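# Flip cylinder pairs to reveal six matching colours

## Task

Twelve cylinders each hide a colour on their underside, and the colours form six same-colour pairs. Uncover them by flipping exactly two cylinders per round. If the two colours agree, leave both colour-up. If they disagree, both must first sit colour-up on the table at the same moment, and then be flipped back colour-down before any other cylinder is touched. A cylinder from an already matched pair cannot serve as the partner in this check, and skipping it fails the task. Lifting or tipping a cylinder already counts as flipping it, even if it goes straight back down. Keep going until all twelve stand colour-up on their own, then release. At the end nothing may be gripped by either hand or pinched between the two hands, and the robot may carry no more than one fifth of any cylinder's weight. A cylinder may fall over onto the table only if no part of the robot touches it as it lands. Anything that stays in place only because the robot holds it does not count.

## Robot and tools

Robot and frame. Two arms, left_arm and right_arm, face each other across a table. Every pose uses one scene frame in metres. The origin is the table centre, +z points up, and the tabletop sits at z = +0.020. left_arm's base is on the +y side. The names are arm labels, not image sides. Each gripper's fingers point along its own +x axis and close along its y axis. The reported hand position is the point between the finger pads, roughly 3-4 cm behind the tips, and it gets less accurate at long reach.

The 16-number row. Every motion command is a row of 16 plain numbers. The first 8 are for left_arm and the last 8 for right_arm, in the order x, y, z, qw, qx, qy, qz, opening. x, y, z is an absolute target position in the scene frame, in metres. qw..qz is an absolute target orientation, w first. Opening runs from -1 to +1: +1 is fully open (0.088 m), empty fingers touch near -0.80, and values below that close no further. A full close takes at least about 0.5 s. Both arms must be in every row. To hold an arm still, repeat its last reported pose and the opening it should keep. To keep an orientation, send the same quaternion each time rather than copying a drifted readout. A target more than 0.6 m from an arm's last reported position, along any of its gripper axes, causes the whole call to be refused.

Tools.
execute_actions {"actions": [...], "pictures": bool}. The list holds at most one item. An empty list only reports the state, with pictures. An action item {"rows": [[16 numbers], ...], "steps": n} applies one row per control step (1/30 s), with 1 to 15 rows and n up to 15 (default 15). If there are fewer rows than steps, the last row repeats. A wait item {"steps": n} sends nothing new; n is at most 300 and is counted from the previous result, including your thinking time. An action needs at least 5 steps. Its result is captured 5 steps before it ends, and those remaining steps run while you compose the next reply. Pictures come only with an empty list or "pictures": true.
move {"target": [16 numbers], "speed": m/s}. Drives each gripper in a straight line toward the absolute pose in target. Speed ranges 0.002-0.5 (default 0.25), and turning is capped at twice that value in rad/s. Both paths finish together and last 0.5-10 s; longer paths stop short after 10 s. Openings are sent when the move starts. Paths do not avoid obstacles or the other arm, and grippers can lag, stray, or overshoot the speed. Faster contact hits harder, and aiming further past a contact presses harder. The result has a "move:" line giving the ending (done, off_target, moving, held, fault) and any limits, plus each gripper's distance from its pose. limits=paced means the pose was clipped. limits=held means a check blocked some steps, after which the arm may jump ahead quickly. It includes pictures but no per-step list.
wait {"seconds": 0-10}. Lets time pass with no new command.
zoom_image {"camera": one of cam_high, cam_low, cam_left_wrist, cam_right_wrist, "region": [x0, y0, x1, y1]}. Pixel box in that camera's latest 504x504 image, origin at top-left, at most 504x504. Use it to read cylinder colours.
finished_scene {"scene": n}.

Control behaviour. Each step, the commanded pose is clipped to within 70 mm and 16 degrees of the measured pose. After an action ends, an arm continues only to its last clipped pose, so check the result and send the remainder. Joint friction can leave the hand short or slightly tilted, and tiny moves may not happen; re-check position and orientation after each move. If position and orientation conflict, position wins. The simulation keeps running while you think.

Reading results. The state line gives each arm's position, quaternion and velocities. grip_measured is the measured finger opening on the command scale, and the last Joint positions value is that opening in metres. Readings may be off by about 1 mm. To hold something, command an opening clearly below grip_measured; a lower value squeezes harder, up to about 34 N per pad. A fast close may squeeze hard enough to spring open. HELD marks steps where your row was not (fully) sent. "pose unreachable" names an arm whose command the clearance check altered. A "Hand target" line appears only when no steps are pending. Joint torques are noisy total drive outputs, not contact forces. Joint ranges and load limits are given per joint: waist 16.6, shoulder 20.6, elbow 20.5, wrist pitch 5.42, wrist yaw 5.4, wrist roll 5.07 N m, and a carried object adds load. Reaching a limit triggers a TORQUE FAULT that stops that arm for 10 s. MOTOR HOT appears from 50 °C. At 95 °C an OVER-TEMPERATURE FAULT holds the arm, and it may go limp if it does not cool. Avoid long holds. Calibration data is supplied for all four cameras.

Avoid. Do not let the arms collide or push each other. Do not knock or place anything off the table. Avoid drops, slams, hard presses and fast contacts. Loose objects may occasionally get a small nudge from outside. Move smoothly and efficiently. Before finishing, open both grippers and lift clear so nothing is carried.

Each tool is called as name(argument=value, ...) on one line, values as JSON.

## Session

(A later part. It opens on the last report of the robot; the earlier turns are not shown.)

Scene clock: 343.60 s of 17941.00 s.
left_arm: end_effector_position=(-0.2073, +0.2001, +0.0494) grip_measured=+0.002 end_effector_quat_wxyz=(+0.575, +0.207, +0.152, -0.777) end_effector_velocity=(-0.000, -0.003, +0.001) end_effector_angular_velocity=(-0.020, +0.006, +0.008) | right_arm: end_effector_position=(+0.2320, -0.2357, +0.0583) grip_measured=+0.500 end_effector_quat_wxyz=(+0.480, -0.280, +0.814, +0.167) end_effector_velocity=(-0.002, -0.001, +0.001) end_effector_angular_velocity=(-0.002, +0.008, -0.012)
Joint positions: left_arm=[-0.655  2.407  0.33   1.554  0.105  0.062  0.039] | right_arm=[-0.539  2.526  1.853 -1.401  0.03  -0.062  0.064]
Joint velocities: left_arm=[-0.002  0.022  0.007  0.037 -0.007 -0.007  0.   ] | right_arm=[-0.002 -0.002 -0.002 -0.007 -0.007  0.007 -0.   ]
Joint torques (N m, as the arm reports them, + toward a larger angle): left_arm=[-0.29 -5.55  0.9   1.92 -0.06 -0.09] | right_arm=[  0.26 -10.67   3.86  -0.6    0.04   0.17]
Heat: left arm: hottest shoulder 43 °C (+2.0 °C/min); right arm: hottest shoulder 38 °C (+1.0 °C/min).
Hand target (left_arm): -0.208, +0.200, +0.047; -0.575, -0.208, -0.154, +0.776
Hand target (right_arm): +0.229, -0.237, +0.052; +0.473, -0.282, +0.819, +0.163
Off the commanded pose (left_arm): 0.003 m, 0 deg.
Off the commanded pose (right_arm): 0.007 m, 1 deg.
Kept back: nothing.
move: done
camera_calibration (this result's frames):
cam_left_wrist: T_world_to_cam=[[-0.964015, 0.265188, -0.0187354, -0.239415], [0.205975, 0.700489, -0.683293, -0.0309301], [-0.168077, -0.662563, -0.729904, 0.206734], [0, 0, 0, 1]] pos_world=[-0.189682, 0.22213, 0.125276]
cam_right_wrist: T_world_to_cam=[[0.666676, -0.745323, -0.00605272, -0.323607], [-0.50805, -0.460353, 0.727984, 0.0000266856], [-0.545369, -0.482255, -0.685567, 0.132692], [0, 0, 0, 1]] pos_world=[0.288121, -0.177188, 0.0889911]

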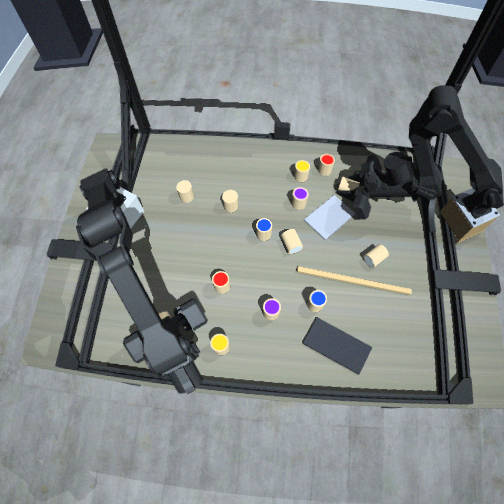

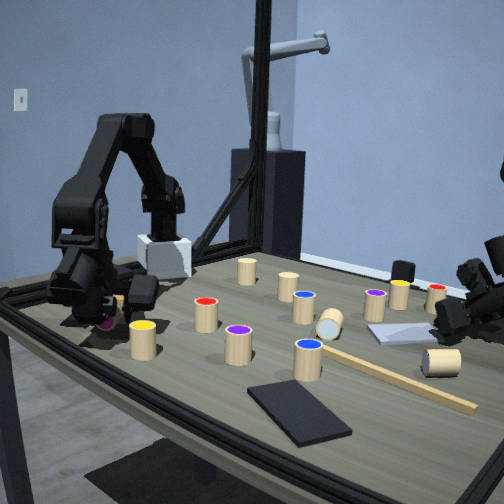

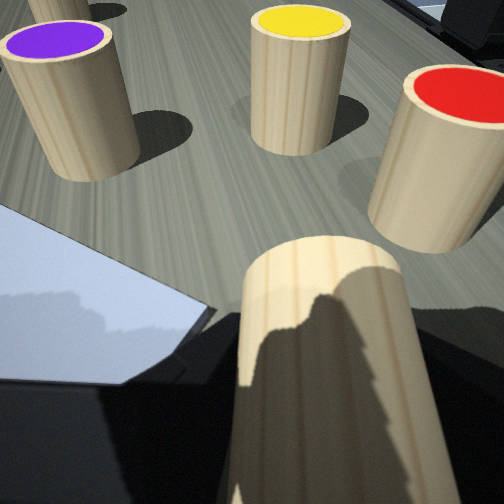

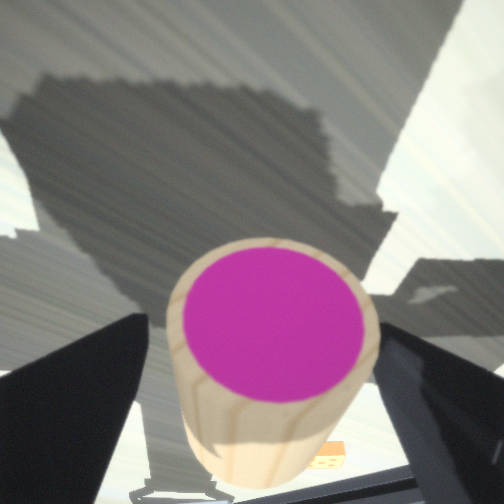

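move(target=[-0.208,0.2,0.047,0.575,0.208,0.154,-0.777,0.45,0.229,-0.237,0.052,0.473,-0.282,0.819,0.163,-0.3])

move(target=[-0.211,0.193,0.125,0.48,0.5,0.37,-0.63,0.45,0.2,-0.24,0.15,0.75,-0.198,0.576,0.259,-0.3], speed=0.3)

move(target=[-0.211,0.193,0.108,0.297,0.696,0.515,-0.402,0.45,0.01,-0.14,0.13,0.74,-0.166,0.198,0.621,-0.3], speed=0.35)

Scene clock: 344.53 s of 17941.00 s.
left_arm: end_effector_position=(-0.2073, +0.1998, +0.0492) grip_measured=+0.448 end_effector_quat_wxyz=(+0.575, +0.207, +0.152, -0.777) end_effector_velocity=(+0.002, +0.001, -0.001) end_effector_angular_velocity=(+0.008, +0.001, +0.012) | right_arm: end_effector_position=(+0.2320, -0.2357, +0.0583) grip_measured=+0.021 end_effector_quat_wxyz=(+0.480, -0.280, +0.814, +0.167) end_effector_velocity=(-0.003, +0.001, +0.001) end_effector_angular_velocity=(+0.015, +0.019, -0.007)
Joint positions: left_arm=[-0.655  2.41   0.331  1.556  0.105  0.062  0.061] | right_arm=[-0.539  2.526  1.853 -1.401  0.03  -0.062  0.04 ]
Joint velocities: left_arm=[ 0.002 -0.002 -0.002 -0.007 -0.007 -0.007  0.001] | right_arm=[-0.002 -0.002 -0.002 -0.007 -0.022 -0.007 -0.   ]
Joint torques (N m, as the arm reports them, + toward a larger angle): left_arm=[-0.09 -5.6   0.7   1.72 -0.03 -0.11] | right_arm=[  0.26 -10.68   3.87  -0.6    0.04   0.17]
Heat: left arm: hottest shoulder 42 °C (+1.0 °C/min); right arm: hottest shoulder 38 °C (+1.0 °C/min).
Hand target (left_arm): -0.208, +0.200, +0.047; -0.575, -0.208, -0.154, +0.776
Hand target (right_arm): +0.229, -0.237, +0.052; +0.473, -0.282, +0.819, +0.163
Off the commanded pose (left_arm): 0.002 m, 0 deg.
Off the commanded pose (right_arm): 0.007 m, 1 deg.
Kept back: nothing.
move: done
camera_calibration (this result's frames):
cam_left_wrist: T_world_to_cam=[[-0.964018, 0.265167, -0.0188416, -0.239382], [0.205839, 0.699719, -0.684123, -0.0306919], [-0.168223, -0.663385, -0.729123, 0.206443], [0, 0, 0, 1]] pos_world=[-0.189722, 0.221903, 0.125015]
cam_right_wrist: T_world_to_cam=[[0.666676, -0.745323, -0.00605272, -0.323607], [-0.50805, -0.460353, 0.727984, 0.0000266856], [-0.545369, -0.482255, -0.685567, 0.132692], [0, 0, 0, 1]] pos_world=[0.288121, -0.177188, 0.0889911]

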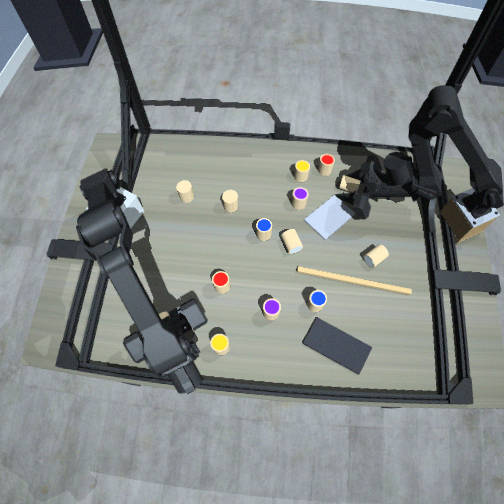

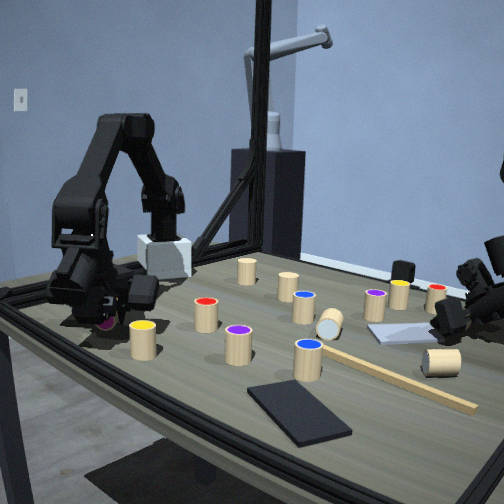

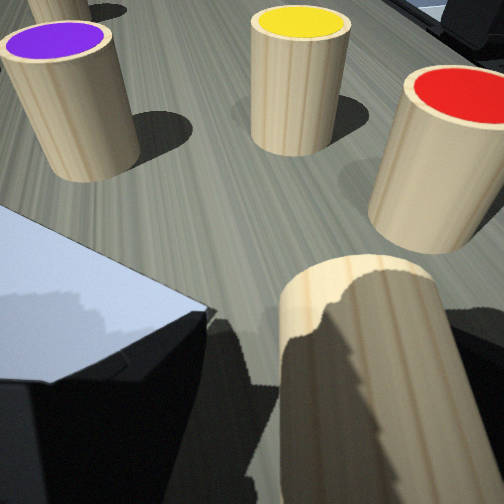

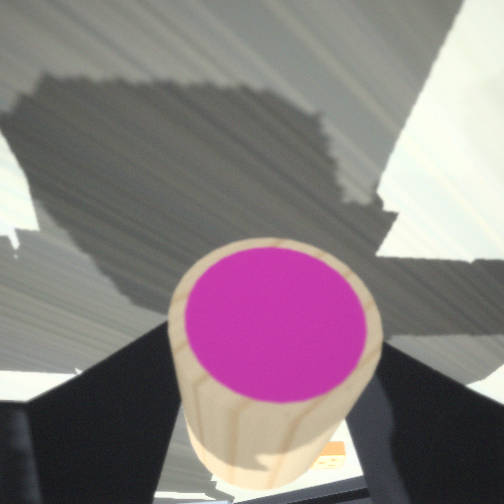

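Scene clock: 346.47 s of 17941.00 s.
left_arm: end_effector_position=(-0.2104, +0.1938, +0.1261) grip_measured=+0.450 end_effector_quat_wxyz=(+0.478, +0.492, +0.368, -0.627) end_effector_velocity=(+0.000, +0.000, +0.001) end_effector_angular_velocity=(+0.012, -0.004, +0.021) | right_arm: end_effector_position=(+0.2024, -0.2400, +0.1482) grip_measured=+0.020 end_effector_quat_wxyz=(+0.749, -0.203, +0.577, +0.256) end_effector_velocity=(-0.000, +0.000, +0.002) end_effector_angular_velocity=(+0.011, -0.007, +0.006)
Joint positions: left_arm=[-0.704  1.816  0.973 -0.482  0.004  0.051  0.061] | right_arm=[-0.514  1.679  1.005 -0.642 -0.003 -0.045  0.04 ]
Joint velocities: left_arm=[-0.002  0.002  0.012 -0.022 -0.007 -0.022 -0.   ] | right_arm=[-0.002 -0.012 -0.007  0.007 -0.007 -0.007 -0.   ]
Joint torques (N m, as the arm reports them, + toward a larger angle): left_arm=[-0.19 -6.35  6.15  0.58 -0.15 -0.03] | right_arm=[ 0.27 -9.53  4.67  0.68 -0.13  0.19]
Heat: left arm: hottest shoulder 42 °C (+1.0 °C/min); right arm: hottest shoulder 39 °C (+2.0 °C/min).
Hand target (left_arm): -0.211, +0.192, +0.125; -0.477, -0.495, -0.370, +0.625
Hand target (right_arm): +0.200, -0.240, +0.149; +0.750, -0.200, +0.575, +0.257
Off the commanded pose (left_arm): 0.001 m, 1 deg.
Off the commanded pose (right_arm): 0.003 m, 1 deg.
Kept back: nothing.
move: done
camera_calibration (this result's frames):
cam_left_wrist: T_world_to_cam=[[-0.963592, 0.264212, -0.041027, -0.236227], [0.262018, 0.963662, 0.0519749, -0.10535], [0.0532685, 0.0393327, -0.997805, 0.202363], [0, 0, 0, 1]] pos_world=[-0.210803, 0.155976, 0.197703]
cam_right_wrist: T_world_to_cam=[[0.653905, -0.754771, 0.0522518, -0.314922], [-0.756517, -0.651423, 0.0577057, 0.0213605], [-0.00951655, -0.0772634, -0.996965, 0.211031], [0, 0, 0, 1]] pos_world=[0.224097, -0.207474, 0.225613]

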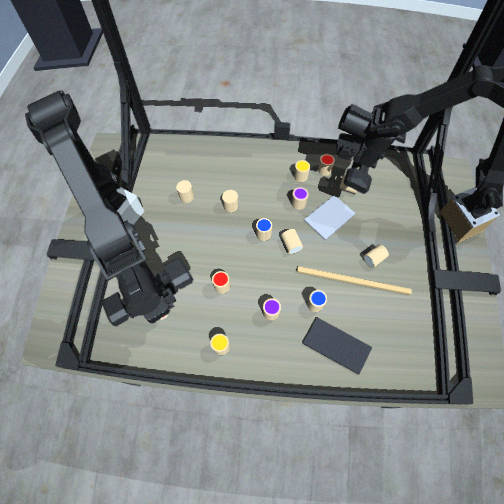

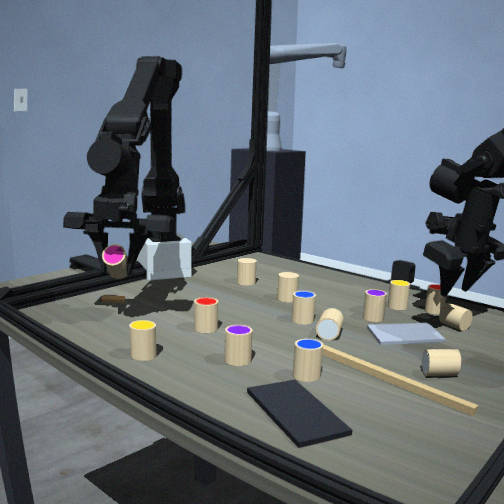

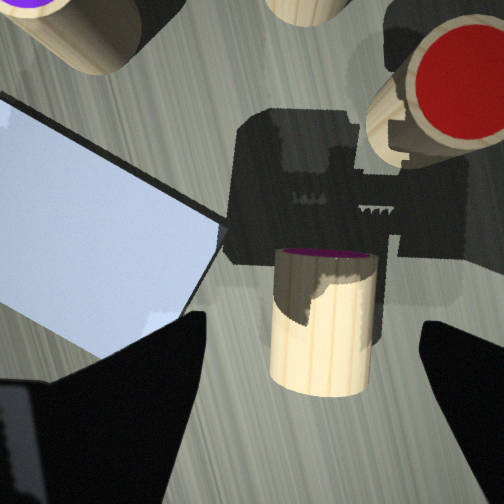

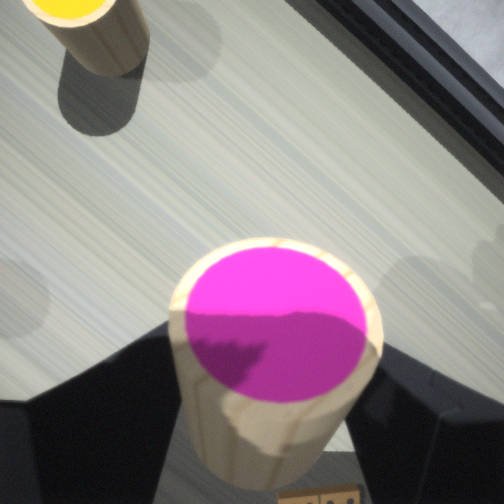

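Scene clock: 348.60 s of 17941.00 s.
left_arm: end_effector_position=(-0.2102, +0.1938, +0.1104) grip_measured=+0.450 end_effector_quat_wxyz=(+0.301, +0.692, +0.516, -0.405) end_effector_velocity=(+0.002, -0.002, -0.003) end_effector_angular_velocity=(-0.005, -0.009, +0.005) | right_arm: end_effector_position=(+0.0122, -0.1390, +0.1338) grip_measured=+0.021 end_effector_quat_wxyz=(+0.743, -0.167, +0.192, +0.619) end_effector_velocity=(-0.002, -0.001, -0.002) end_effector_angular_velocity=(+0.007, -0.005, +0.012)
Joint positions: left_arm=[-0.716  2.425  1.788 -1.446 -0.024  0.048  0.061] | right_arm=[ 0.111  1.504  0.161  0.825 -0.121 -0.082  0.04 ]
Joint velocities: left_arm=[ 0.002  0.007  0.002  0.007 -0.007 -0.007 -0.   ] | right_arm=[ 0.002  0.017 -0.012  0.037 -0.007 -0.007 -0.   ]
Joint torques (N m, as the arm reports them, + toward a larger angle): left_arm=[-0.2  -9.38  5.36 -0.64 -0.22 -0.07] | right_arm=[ 0.3  -3.96  3.38  1.56 -0.01  0.05]
Heat: left arm: hottest shoulder 42 °C (+1.0 °C/min); right arm: hottest shoulder 38 °C (+0.0 °C/min).
Hand target (left_arm): -0.211, +0.194, +0.106; +0.299, +0.695, +0.517, -0.401
Hand target (right_arm): +0.011, -0.141, +0.130; +0.742, -0.169, +0.195, +0.618
Off the commanded pose (left_arm): 0.003 m, 1 deg.
Off the commanded pose (right_arm): 0.004 m, 1 deg.
Kept back: nothing.
move: done
camera_calibration (this result's frames):
cam_left_wrist: T_world_to_cam=[[-0.953029, 0.301735, -0.0263071, -0.243313], [0.189761, 0.662535, 0.724595, -0.135734], [0.236065, 0.685568, -0.688672, 0.0656954], [0, 0, 0, 1]] pos_world=[-0.221636, 0.118306, 0.137194]
cam_right_wrist: T_world_to_cam=[[0.981458, -0.175592, 0.0768638, -0.0403745], [-0.0780811, -0.732472, -0.676304, 0.0226881], [0.175055, 0.657763, -0.732601, 0.267179], [0, 0, 0, 1]] pos_world=[-0.00537362, -0.166212, 0.214183]

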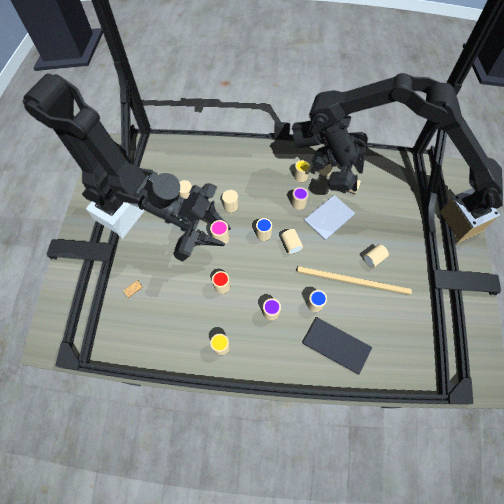

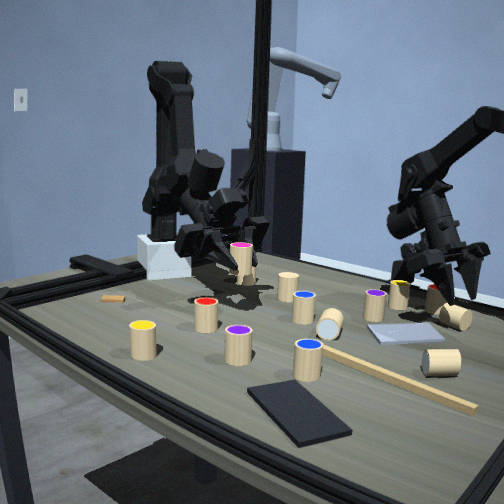

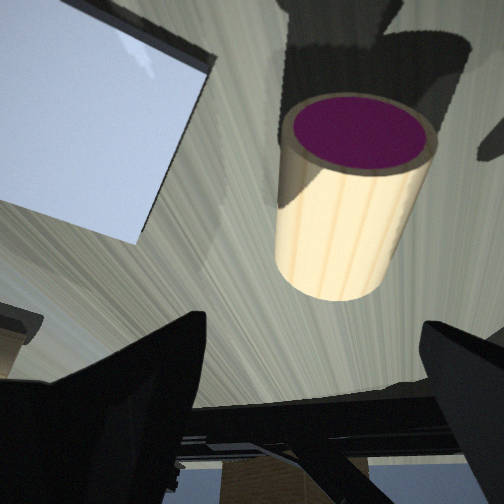

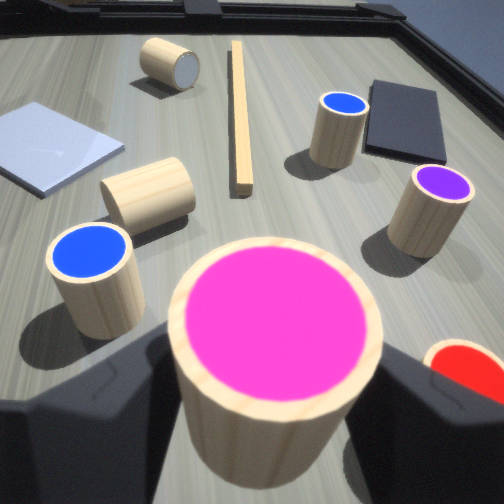

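move(target=[-0.222,0.196,0.1,0.297,0.696,0.515,-0.402,0.45,0.015,-0.12,0.09,0.74,-0.166,0.198,0.621,-0.3], speed=0.15)

move(target=[-0.222,0.196,0.053,0.297,0.696,0.515,-0.402,0.45,0.015,-0.12,0.051,0.74,-0.166,0.198,0.621,-0.3], speed=0.07)

Scene clock: 349.73 s of 17941.00 s.
left_arm: end_effector_position=(-0.2207, +0.1960, +0.1051) grip_measured=+0.450 end_effector_quat_wxyz=(+0.299, +0.695, +0.513, -0.405) end_effector_velocity=(+0.006, +0.005, +0.002) end_effector_angular_velocity=(+0.020, -0.029, -0.002) | right_arm: end_effector_position=(+0.0154, -0.1226, +0.0911) grip_measured=+0.021 end_effector_quat_wxyz=(+0.740, -0.169, +0.198, +0.620) end_effector_velocity=(-0.003, +0.003, -0.001) end_effector_angular_velocity=(+0.016, +0.013, +0.018)
Joint positions: left_arm=[-0.744  2.438  1.79  -1.437 -0.017  0.03   0.061] | right_arm=[ 0.119  1.911  0.204  1.177 -0.12  -0.076  0.04 ]
Joint velocities: left_arm=[ 0.002 -0.002 -0.007 -0.022 -0.022 -0.007 -0.   ] | right_arm=[ 0.002  0.027  0.002  0.037 -0.022  0.007 -0.   ]
Joint torques (N m, as the arm reports them, + toward a larger angle): left_arm=[-0.26 -9.68  4.73 -0.33  0.07 -0.09] | right_arm=[ 0.28 -5.14  2.95  1.55 -0.12  0.19]
Heat: left arm: hottest shoulder 42 °C (+1.0 °C/min); right arm: hottest shoulder 38 °C (+0.0 °C/min).
Hand target (left_arm): -0.222, +0.196, +0.100; +0.297, +0.696, +0.515, -0.402
Hand target (right_arm): +0.015, -0.120, +0.090; +0.740, -0.166, +0.198, +0.621
Off the commanded pose (left_arm): 0.005 m, 0 deg.
Off the commanded pose (right_arm): 0.003 m, 0 deg.
Kept back: nothing.
move: done
camera_calibration (this result's frames):
cam_left_wrist: T_world_to_cam=[[-0.9502, 0.310275, -0.0291283, -0.254929], [0.192982, 0.659224, 0.726762, -0.130161], [0.244698, 0.684948, -0.686272, 0.0648307], [0, 0, 0, 1]] pos_world=[-0.232979, 0.120498, 0.131662]
cam_right_wrist: T_world_to_cam=[[0.982793, -0.1708, 0.0703194, -0.036131], [-0.0808322, -0.740015, -0.667715, 0.00448319], [0.166083, 0.650542, -0.741088, 0.224606], [0, 0, 0, 1]] pos_world=[-0.00143155, -0.148969, 0.171987]

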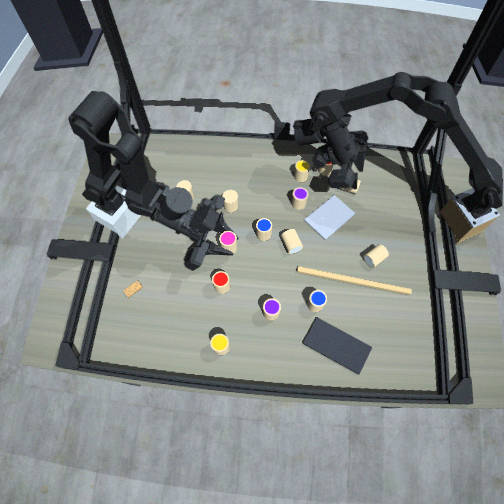

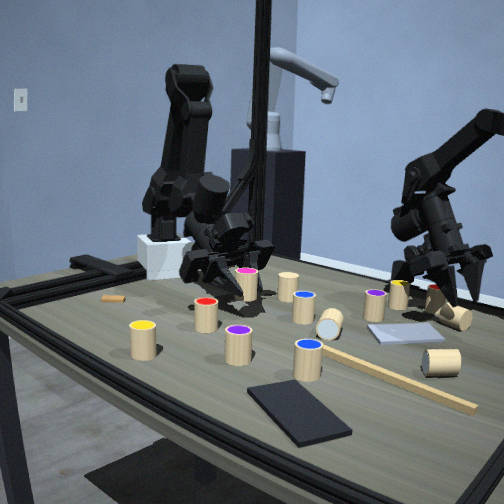

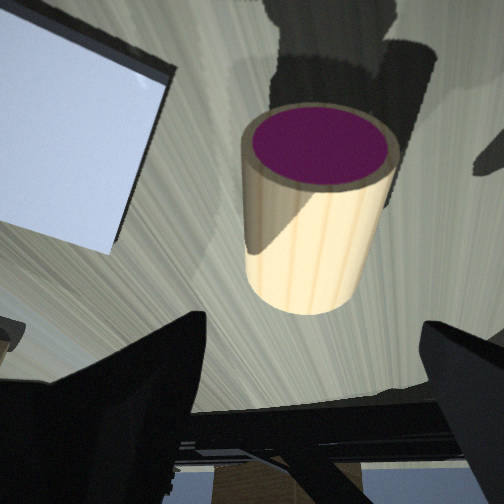

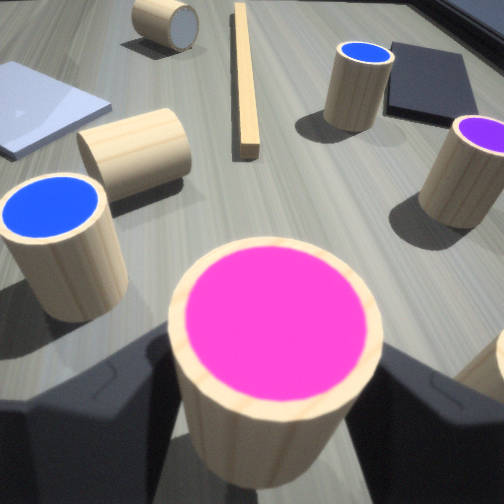

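Scene clock: 350.87 s of 17941.00 s.
left_arm: end_effector_position=(-0.2221, +0.1909, +0.0603) grip_measured=+0.450 end_effector_quat_wxyz=(+0.303, +0.692, +0.511, -0.410) end_effector_velocity=(-0.000, -0.001, -0.000) end_effector_angular_velocity=(-0.010, -0.008, +0.000) | right_arm: end_effector_position=(+0.0158, -0.1211, +0.0532) grip_measured=+0.021 end_effector_quat_wxyz=(+0.741, -0.168, +0.196, +0.620) end_effector_velocity=(-0.002, -0.001, -0.003) end_effector_angular_velocity=(-0.002, -0.002, +0.012)
Joint positions: left_arm=[-0.744  2.528  1.772 -1.314 -0.017  0.029  0.061] | right_arm=[ 0.119  2.241  0.236  1.478 -0.12  -0.076  0.04 ]
Joint velocities: left_arm=[-0.002 -0.002 -0.002  0.007 -0.007 -0.007  0.   ] | right_arm=[ 0.002  0.022 -0.002  0.022 -0.007 -0.007  0.   ]
Joint torques (N m, as the arm reports them, + toward a larger angle): left_arm=[-0.3  -9.83  3.05 -0.23  0.06 -0.06] | right_arm=[ 0.29 -5.81  0.93  1.55 -0.12  0.19]
Heat: left arm: hottest shoulder 42 °C (+1.0 °C/min); right arm: hottest shoulder 38 °C (+0.0 °C/min).
Hand target (left_arm): -0.222, +0.196, +0.053; +0.297, +0.696, +0.515, -0.402
Hand target (right_arm): +0.015, -0.120, +0.052; +0.740, -0.166, +0.198, +0.621
Off the commanded pose (left_arm): 0.009 m, 1 deg.
Off the commanded pose (right_arm): 0.003 m, 0 deg.
Kept back: nothing.
move: off_target (left_arm)
camera_calibration (this result's frames):
cam_left_wrist: T_world_to_cam=[[-0.950414, 0.309532, -0.0300641, -0.255816], [0.195442, 0.66969, 0.716462, -0.0948993], [0.241901, 0.67506, -0.696978, 0.0398293], [0, 0, 0, 1]] pos_world=[-0.234219, 0.115849, 0.088061]
cam_right_wrist: T_world_to_cam=[[0.982773, -0.170847, 0.0704862, -0.0335797], [-0.0801918, -0.73781, -0.670229, -0.0193144], [0.166512, 0.65303, -0.7388, 0.195616], [0, 0, 0, 1]] pos_world=[-0.00111992, -0.14773, 0.133943]

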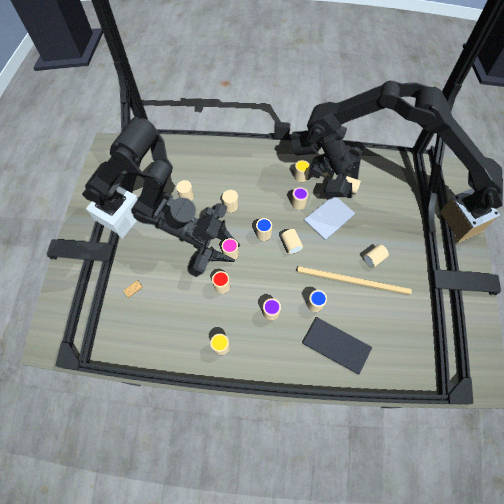

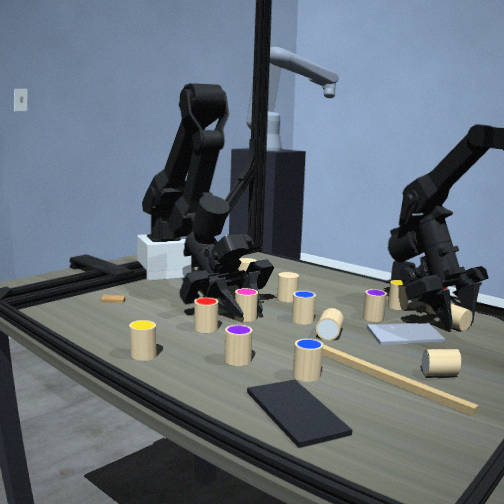

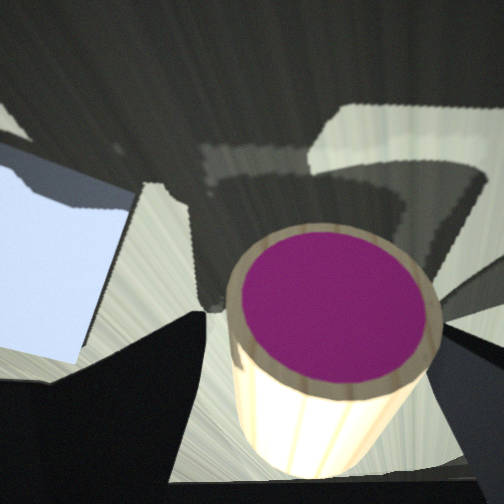

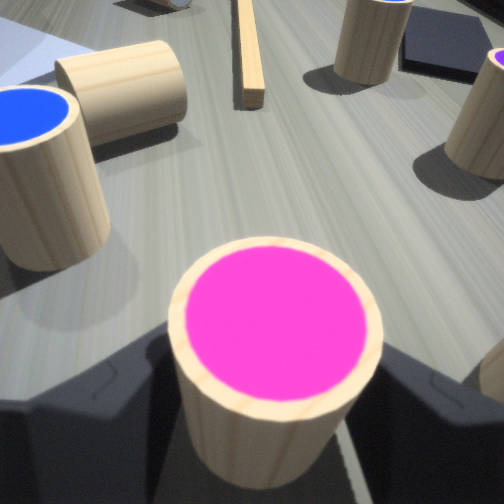

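move(target=[-0.222,0.196,0.053,0.297,0.696,0.515,-0.402,-0.3,0.015,-0.12,0.051,0.74,-0.166,0.198,0.621,0.35])

move(target=[-0.21,0.195,0.13,0.48,0.5,0.37,-0.63,-0.3,0.01,-0.15,0.14,0.74,-0.166,0.198,0.621,0.35], speed=0.3)

move(target=[-0.2,0.188,0.085,0.575,0.208,0.154,-0.777,-0.3,-0.09,-0.22,0.15,0.56,-0.43,0.56,0.43,0.5], speed=0.35)

move(target=[-0.2,0.188,0.049,0.575,0.208,0.154,-0.777,-0.3,-0.156,-0.25,0.125,0.287,-0.709,0.497,0.41,0.5], speed=0.3)

Scene clock: 351.87 s of 17941.00 s.
left_arm: end_effector_position=(-0.2220, +0.1910, +0.0601) grip_measured=+0.017 end_effector_quat_wxyz=(+0.303, +0.692, +0.511, -0.409) end_effector_velocity=(+0.002, +0.005, +0.007) end_effector_angular_velocity=(+0.023, -0.017, +0.000) | right_arm: end_effector_position=(+0.0160, -0.1204, +0.0531) grip_measured=+0.348 end_effector_quat_wxyz=(+0.741, -0.167, +0.195, +0.620) end_effector_velocity=(+0.001, -0.002, -0.001) end_effector_angular_velocity=(-0.009, -0.007, -0.005)
Joint positions: left_arm=[-0.744  2.529  1.772 -1.314 -0.018  0.029  0.04 ] | right_arm=[ 0.119  2.246  0.238  1.485 -0.12  -0.076  0.056]
Joint velocities: left_arm=[-0.002 -0.007  0.002 -0.037 -0.007 -0.007 -0.   ] | right_arm=[-0.002 -0.002 -0.002 -0.007  0.007 -0.007  0.   ]
Joint torques (N m, as the arm reports them, + toward a larger angle): left_arm=[-0.05 -9.79  3.13 -0.3   0.11 -0.1 ] | right_arm=[ 0.27 -5.65  0.8   1.48 -0.12  0.18]
Heat: left arm: hottest shoulder 42 °C (+1.0 °C/min); right arm: hottest shoulder 38 °C (+0.0 °C/min).
Hand target (left_arm): -0.222, +0.196, +0.053; +0.297, +0.696, +0.515, -0.402
Hand target (right_arm): +0.015, -0.120, +0.051; +0.740, -0.166, +0.198, +0.621
Off the commanded pose (left_arm): 0.009 m, 1 deg.
Off the commanded pose (right_arm): 0.002 m, 0 deg.
Kept back: nothing.
move: off_target (left_arm)
camera_calibration (this result's frames):
cam_left_wrist: T_world_to_cam=[[-0.950373, 0.309577, -0.0308772, -0.255666], [0.194731, 0.66932, 0.717001, -0.0949276], [0.242634, 0.675405, -0.696388, 0.0396205], [0, 0, 0, 1]] pos_world=[-0.234106, 0.115926, 0.0877602]
cam_right_wrist: T_world_to_cam=[[0.982697, -0.171077, 0.0709813, -0.0337307], [-0.0794725, -0.735619, -0.672717, -0.018463], [0.167302, 0.655436, -0.736487, 0.195223], [0, 0, 0, 1]] pos_world=[-0.000981389, -0.147308, 0.133753]

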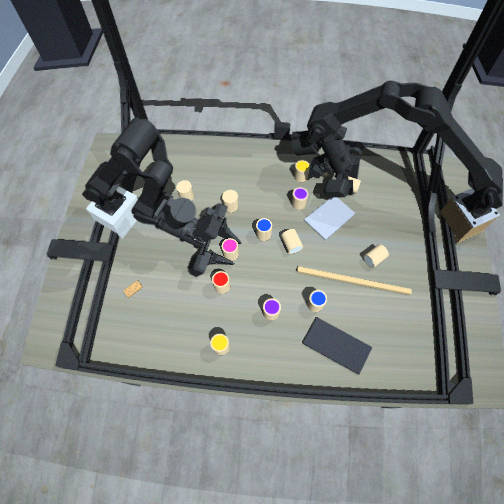

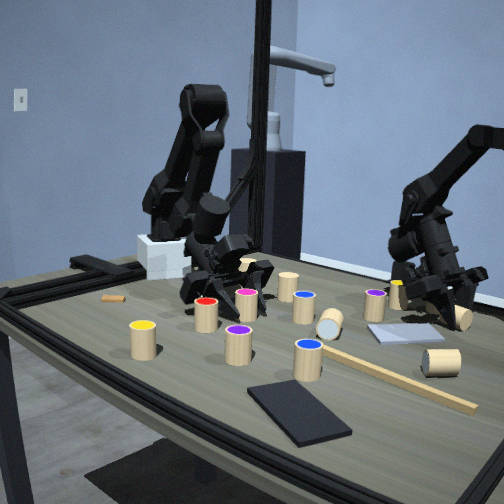

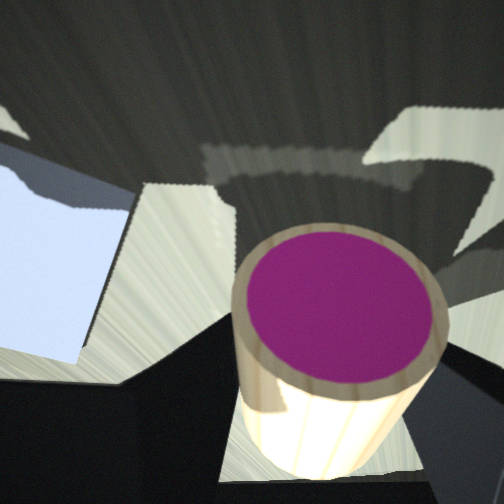

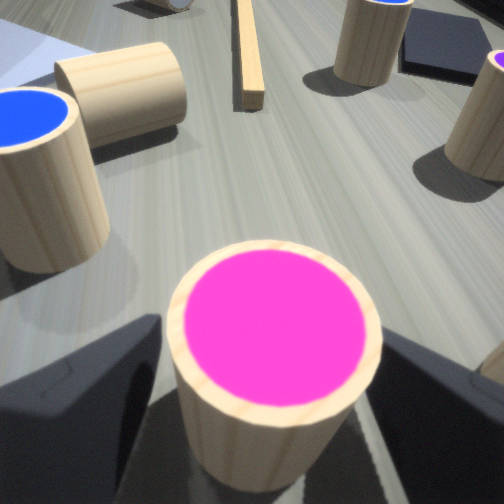

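Scene clock: 353.63 s of 17941.00 s.
left_arm: end_effector_position=(-0.2111, +0.1924, +0.1305) grip_measured=+0.017 end_effector_quat_wxyz=(+0.474, +0.499, +0.368, -0.625) end_effector_velocity=(+0.001, +0.004, +0.002) end_effector_angular_velocity=(+0.001, -0.006, +0.006) | right_arm: end_effector_position=(+0.0092, -0.1505, +0.1362) grip_measured=+0.350 end_effector_quat_wxyz=(+0.740, -0.166, +0.202, +0.620) end_effector_velocity=(-0.003, -0.004, -0.004) end_effector_angular_velocity=(-0.030, +0.008, +0.012)
Joint positions: left_arm=[-0.707  1.818  1.    -0.519 -0.001  0.057  0.04 ] | right_arm=[ 0.098  1.408  0.134  0.739 -0.143 -0.078  0.056]
Joint velocities: left_arm=[-0.002 -0.017 -0.012 -0.007 -0.007 -0.007 -0.   ] | right_arm=[ 0.002 -0.022 -0.002 -0.051 -0.007 -0.007 -0.   ]
Joint torques (N m, as the arm reports them, + toward a larger angle): left_arm=[ 0.42 -9.74  4.02  0.96  0.16  0.11] | right_arm=[-0.32 -5.25  5.28  1.12 -0.18 -0.21]
Heat: left arm: hottest shoulder 42 °C (+1.0 °C/min); right arm: hottest shoulder 38 °C (+0.0 °C/min).
Hand target (left_arm): -0.210, +0.194, +0.132; -0.475, -0.497, -0.366, +0.627
Hand target (right_arm): +0.010, -0.149, +0.139; +0.740, -0.166, +0.198, +0.621
Off the commanded pose (left_arm): 0.003 m, 0 deg.
Off the commanded pose (right_arm): 0.004 m, 0 deg.
Kept back: nothing.
move: done
camera_calibration (this result's frames):
cam_left_wrist: T_world_to_cam=[[-0.960999, 0.272624, -0.0464505, -0.236715], [0.26947, 0.960853, 0.0643964, -0.103599], [0.0621881, 0.0493678, -0.996843, 0.206687], [0, 0, 0, 1]] pos_world=[-0.212419, 0.153874, 0.20171]
cam_right_wrist: T_world_to_cam=[[0.983321, -0.171656, 0.0601187, -0.0367236], [-0.0886204, -0.740841, -0.665809, 0.0130521], [0.158829, 0.649376, -0.743697, 0.277445], [0, 0, 0, 1]] pos_world=[-0.00679839, -0.1768, 0.217233]

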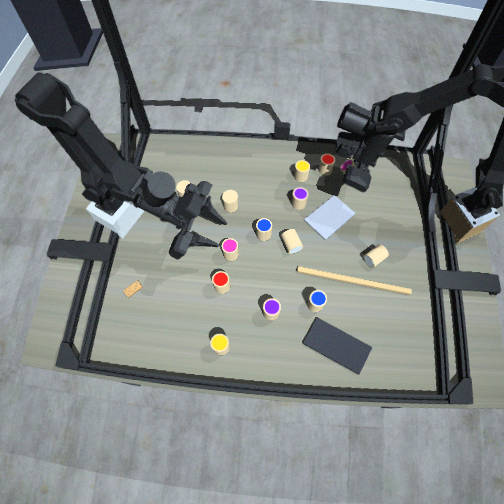

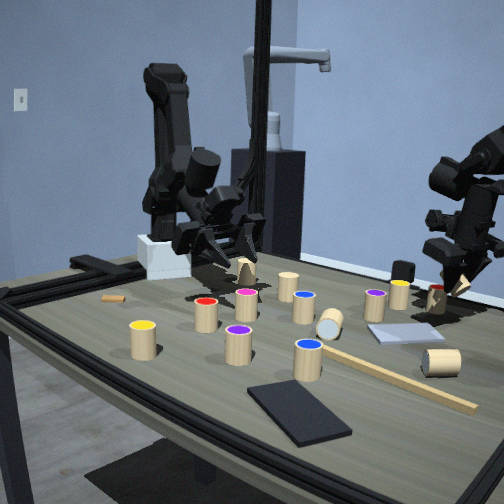

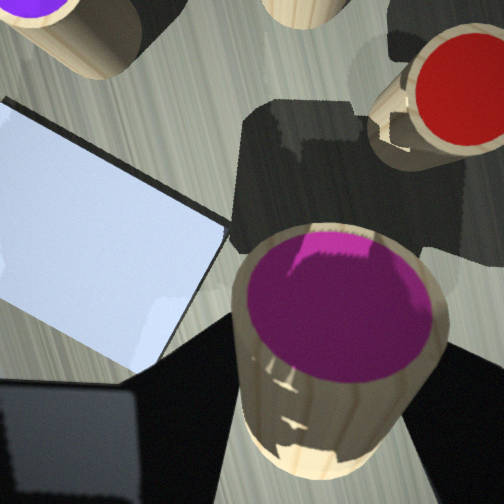

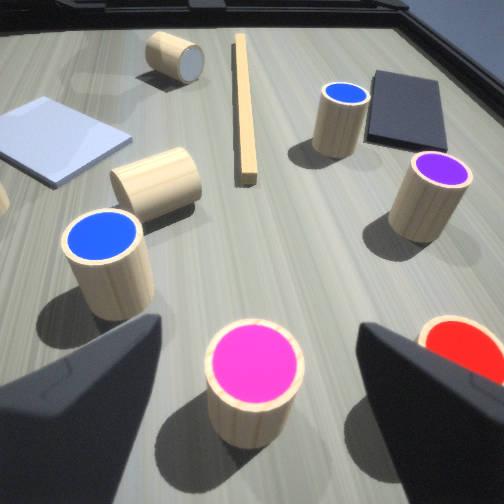

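Scene clock: 355.73 s of 17941.00 s.
left_arm: end_effector_position=(-0.2006, +0.1860, +0.0894) grip_measured=+0.017 end_effector_quat_wxyz=(+0.574, +0.207, +0.146, -0.779) end_effector_velocity=(+0.000, +0.002, -0.002) end_effector_angular_velocity=(-0.006, +0.003, +0.008) | right_arm: end_effector_position=(-0.0877, -0.2213, +0.1501) grip_measured=+0.500 end_effector_quat_wxyz=(+0.560, -0.432, +0.557, +0.434) end_effector_velocity=(-0.000, -0.004, +0.000) end_effector_angular_velocity=(-0.023, +0.005, +0.005)
Joint positions: left_arm=[-0.612  2.124  0.325  1.279  0.144  0.093  0.04 ] | right_arm=[ 0.531  1.414  0.786 -0.938  0.002  0.346  0.064]
Joint velocities: left_arm=[-0.002  0.022 -0.007  0.037 -0.007 -0.007 -0.   ] | right_arm=[-0.002  0.002  0.002 -0.022 -0.007 -0.007 -0.   ]
Joint torques (N m, as the arm reports them, + toward a larger angle): left_arm=[-0.15 -5.2   1.04  1.9   0.14 -0.16] | right_arm=[ 0.31 -4.3   6.76 -0.05 -0.13  0.19]
Heat: left arm: hottest shoulder 42 °C (+2.0 °C/min); right arm: hottest shoulder 37 °C (-1.0 °C/min).
Hand target (left_arm): -0.200, +0.189, +0.086; -0.573, -0.210, -0.152, +0.778
Hand target (right_arm): -0.089, -0.220, +0.151; +0.559, -0.432, +0.560, +0.433
Off the commanded pose (left_arm): 0.005 m, 1 deg.
Off the commanded pose (right_arm): 0.003 m, 1 deg.
Kept back: nothing.
move: done
camera_calibration (this result's frames):
cam_left_wrist: T_world_to_cam=[[-0.96211, 0.271357, -0.0266439, -0.22848], [0.214497, 0.692923, -0.688367, 0.00850579], [-0.168331, -0.668, -0.724873, 0.228191], [0, 0, 0, 1]] pos_world=[-0.183235, 0.208537, 0.165177]
cam_right_wrist: T_world_to_cam=[[0.980831, -0.192523, 0.0301055, 0.0452289], [-0.192531, -0.933631, 0.302099, -0.235702], [-0.0300537, -0.302105, -0.952801, 0.153444], [0, 0, 0, 1]] pos_world=[-0.0851303, -0.164995, 0.216045]

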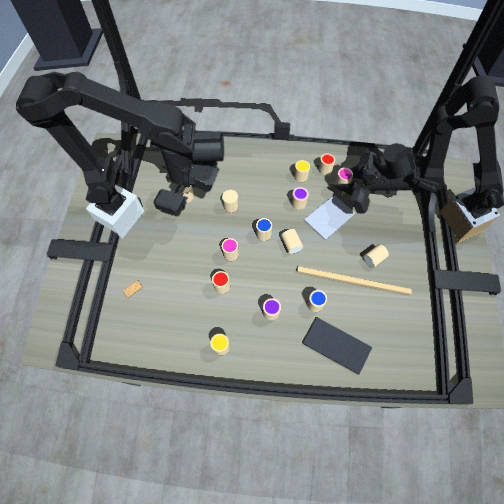

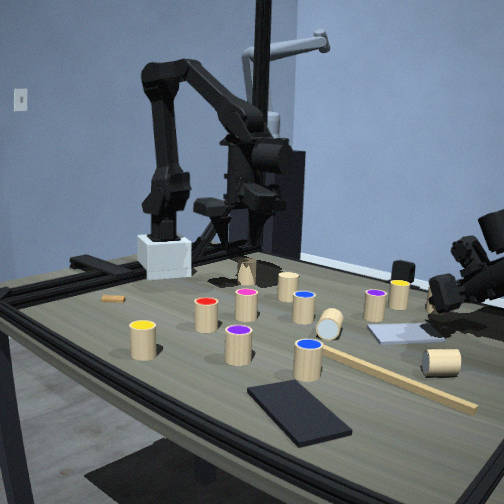

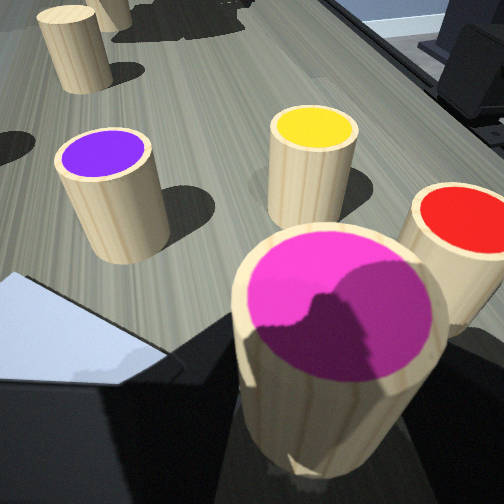

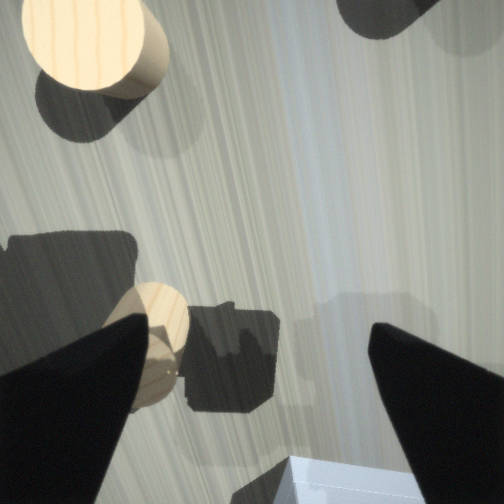

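Scene clock: 357.53 s of 17941.00 s.
left_arm: end_effector_position=(-0.2004, +0.1870, +0.0538) grip_measured=+0.017 end_effector_quat_wxyz=(+0.575, +0.204, +0.148, -0.778) end_effector_velocity=(+0.000, +0.000, -0.002) end_effector_angular_velocity=(+0.012, +0.014, +0.015) | right_arm: end_effector_position=(-0.1538, -0.2505, +0.1268) grip_measured=+0.500 end_effector_quat_wxyz=(+0.292, -0.706, +0.498, +0.411) end_effector_velocity=(-0.002, -0.000, +0.000) end_effector_angular_velocity=(-0.010, +0.006, +0.005)
Joint positions: left_arm=[-0.612  2.372  0.365  1.491  0.144  0.086  0.04 ] | right_arm=[ 0.85   1.871  1.051 -1.263 -0.033  0.066  0.064]
Joint velocities: left_arm=[-0.002  0.002  0.002 -0.007 -0.007 -0.022 -0.   ] | right_arm=[ 0.002  0.007  0.007 -0.007 -0.007 -0.007 -0.   ]
Joint torques (N m, as the arm reports them, + toward a larger angle): left_arm=[-0.17 -4.63  1.11  1.55 -0.06 -0.12] | right_arm=[ 0.21 -6.43  4.97 -0.89 -0.15 -0.23]
Heat: left arm: hottest shoulder 42 °C (+2.0 °C/min); right arm: hottest shoulder 37 °C (-1.0 °C/min).
Hand target (left_arm): -0.200, +0.188, +0.049; -0.575, -0.208, -0.154, +0.776
Hand target (right_arm): -0.155, -0.250, +0.126; -0.287, +0.709, -0.497, -0.410
Off the commanded pose (left_arm): 0.005 m, 1 deg.
Off the commanded pose (right_arm): 0.003 m, 1 deg.
Kept back: nothing.
move: done
camera_calibration (this result's frames):
cam_left_wrist: T_world_to_cam=[[-0.96322, 0.267911, -0.0207554, -0.229473], [0.207594, 0.692865, -0.690538, -0.0180348], [-0.170622, -0.669449, -0.722999, 0.202785], [0, 0, 0, 1]] pos_world=[-0.182689, 0.209728, 0.129397]
cam_right_wrist: T_world_to_cam=[[0.918778, 0.394775, 0.000955915, 0.246355], [0.267281, -0.623834, 0.734433, -0.175139], [0.290532, -0.674525, -0.67868, 0.0416531], [0, 0, 0, 1]] pos_world=[-0.191635, -0.178416, 0.156661]

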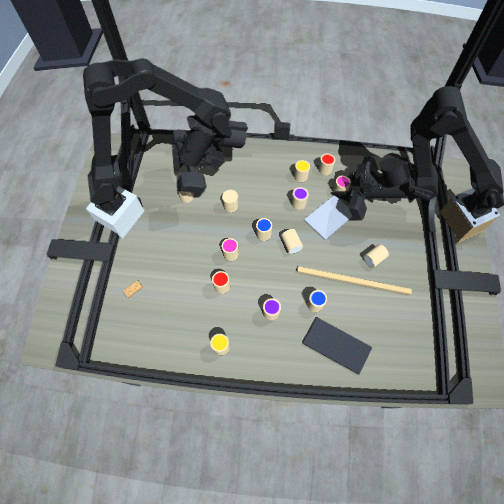

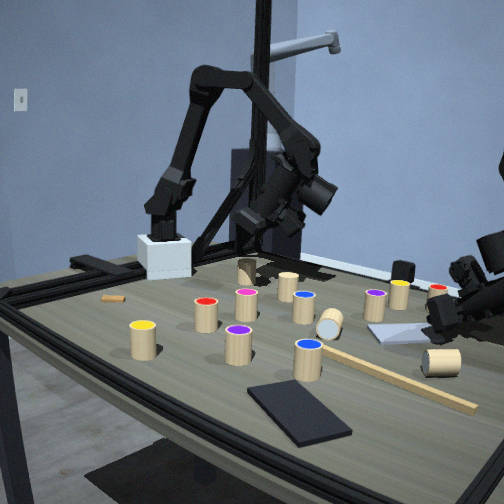

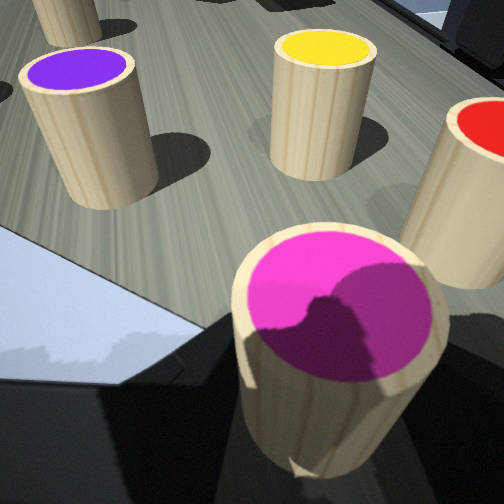

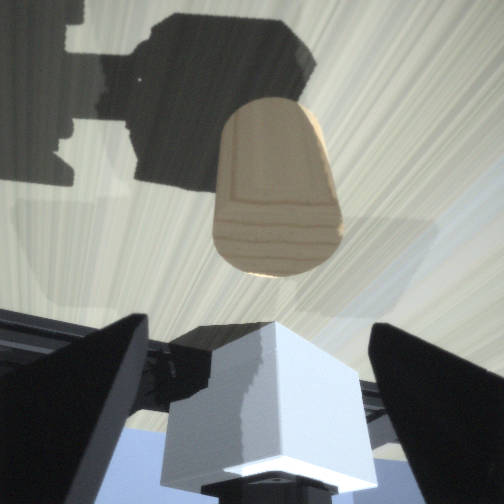

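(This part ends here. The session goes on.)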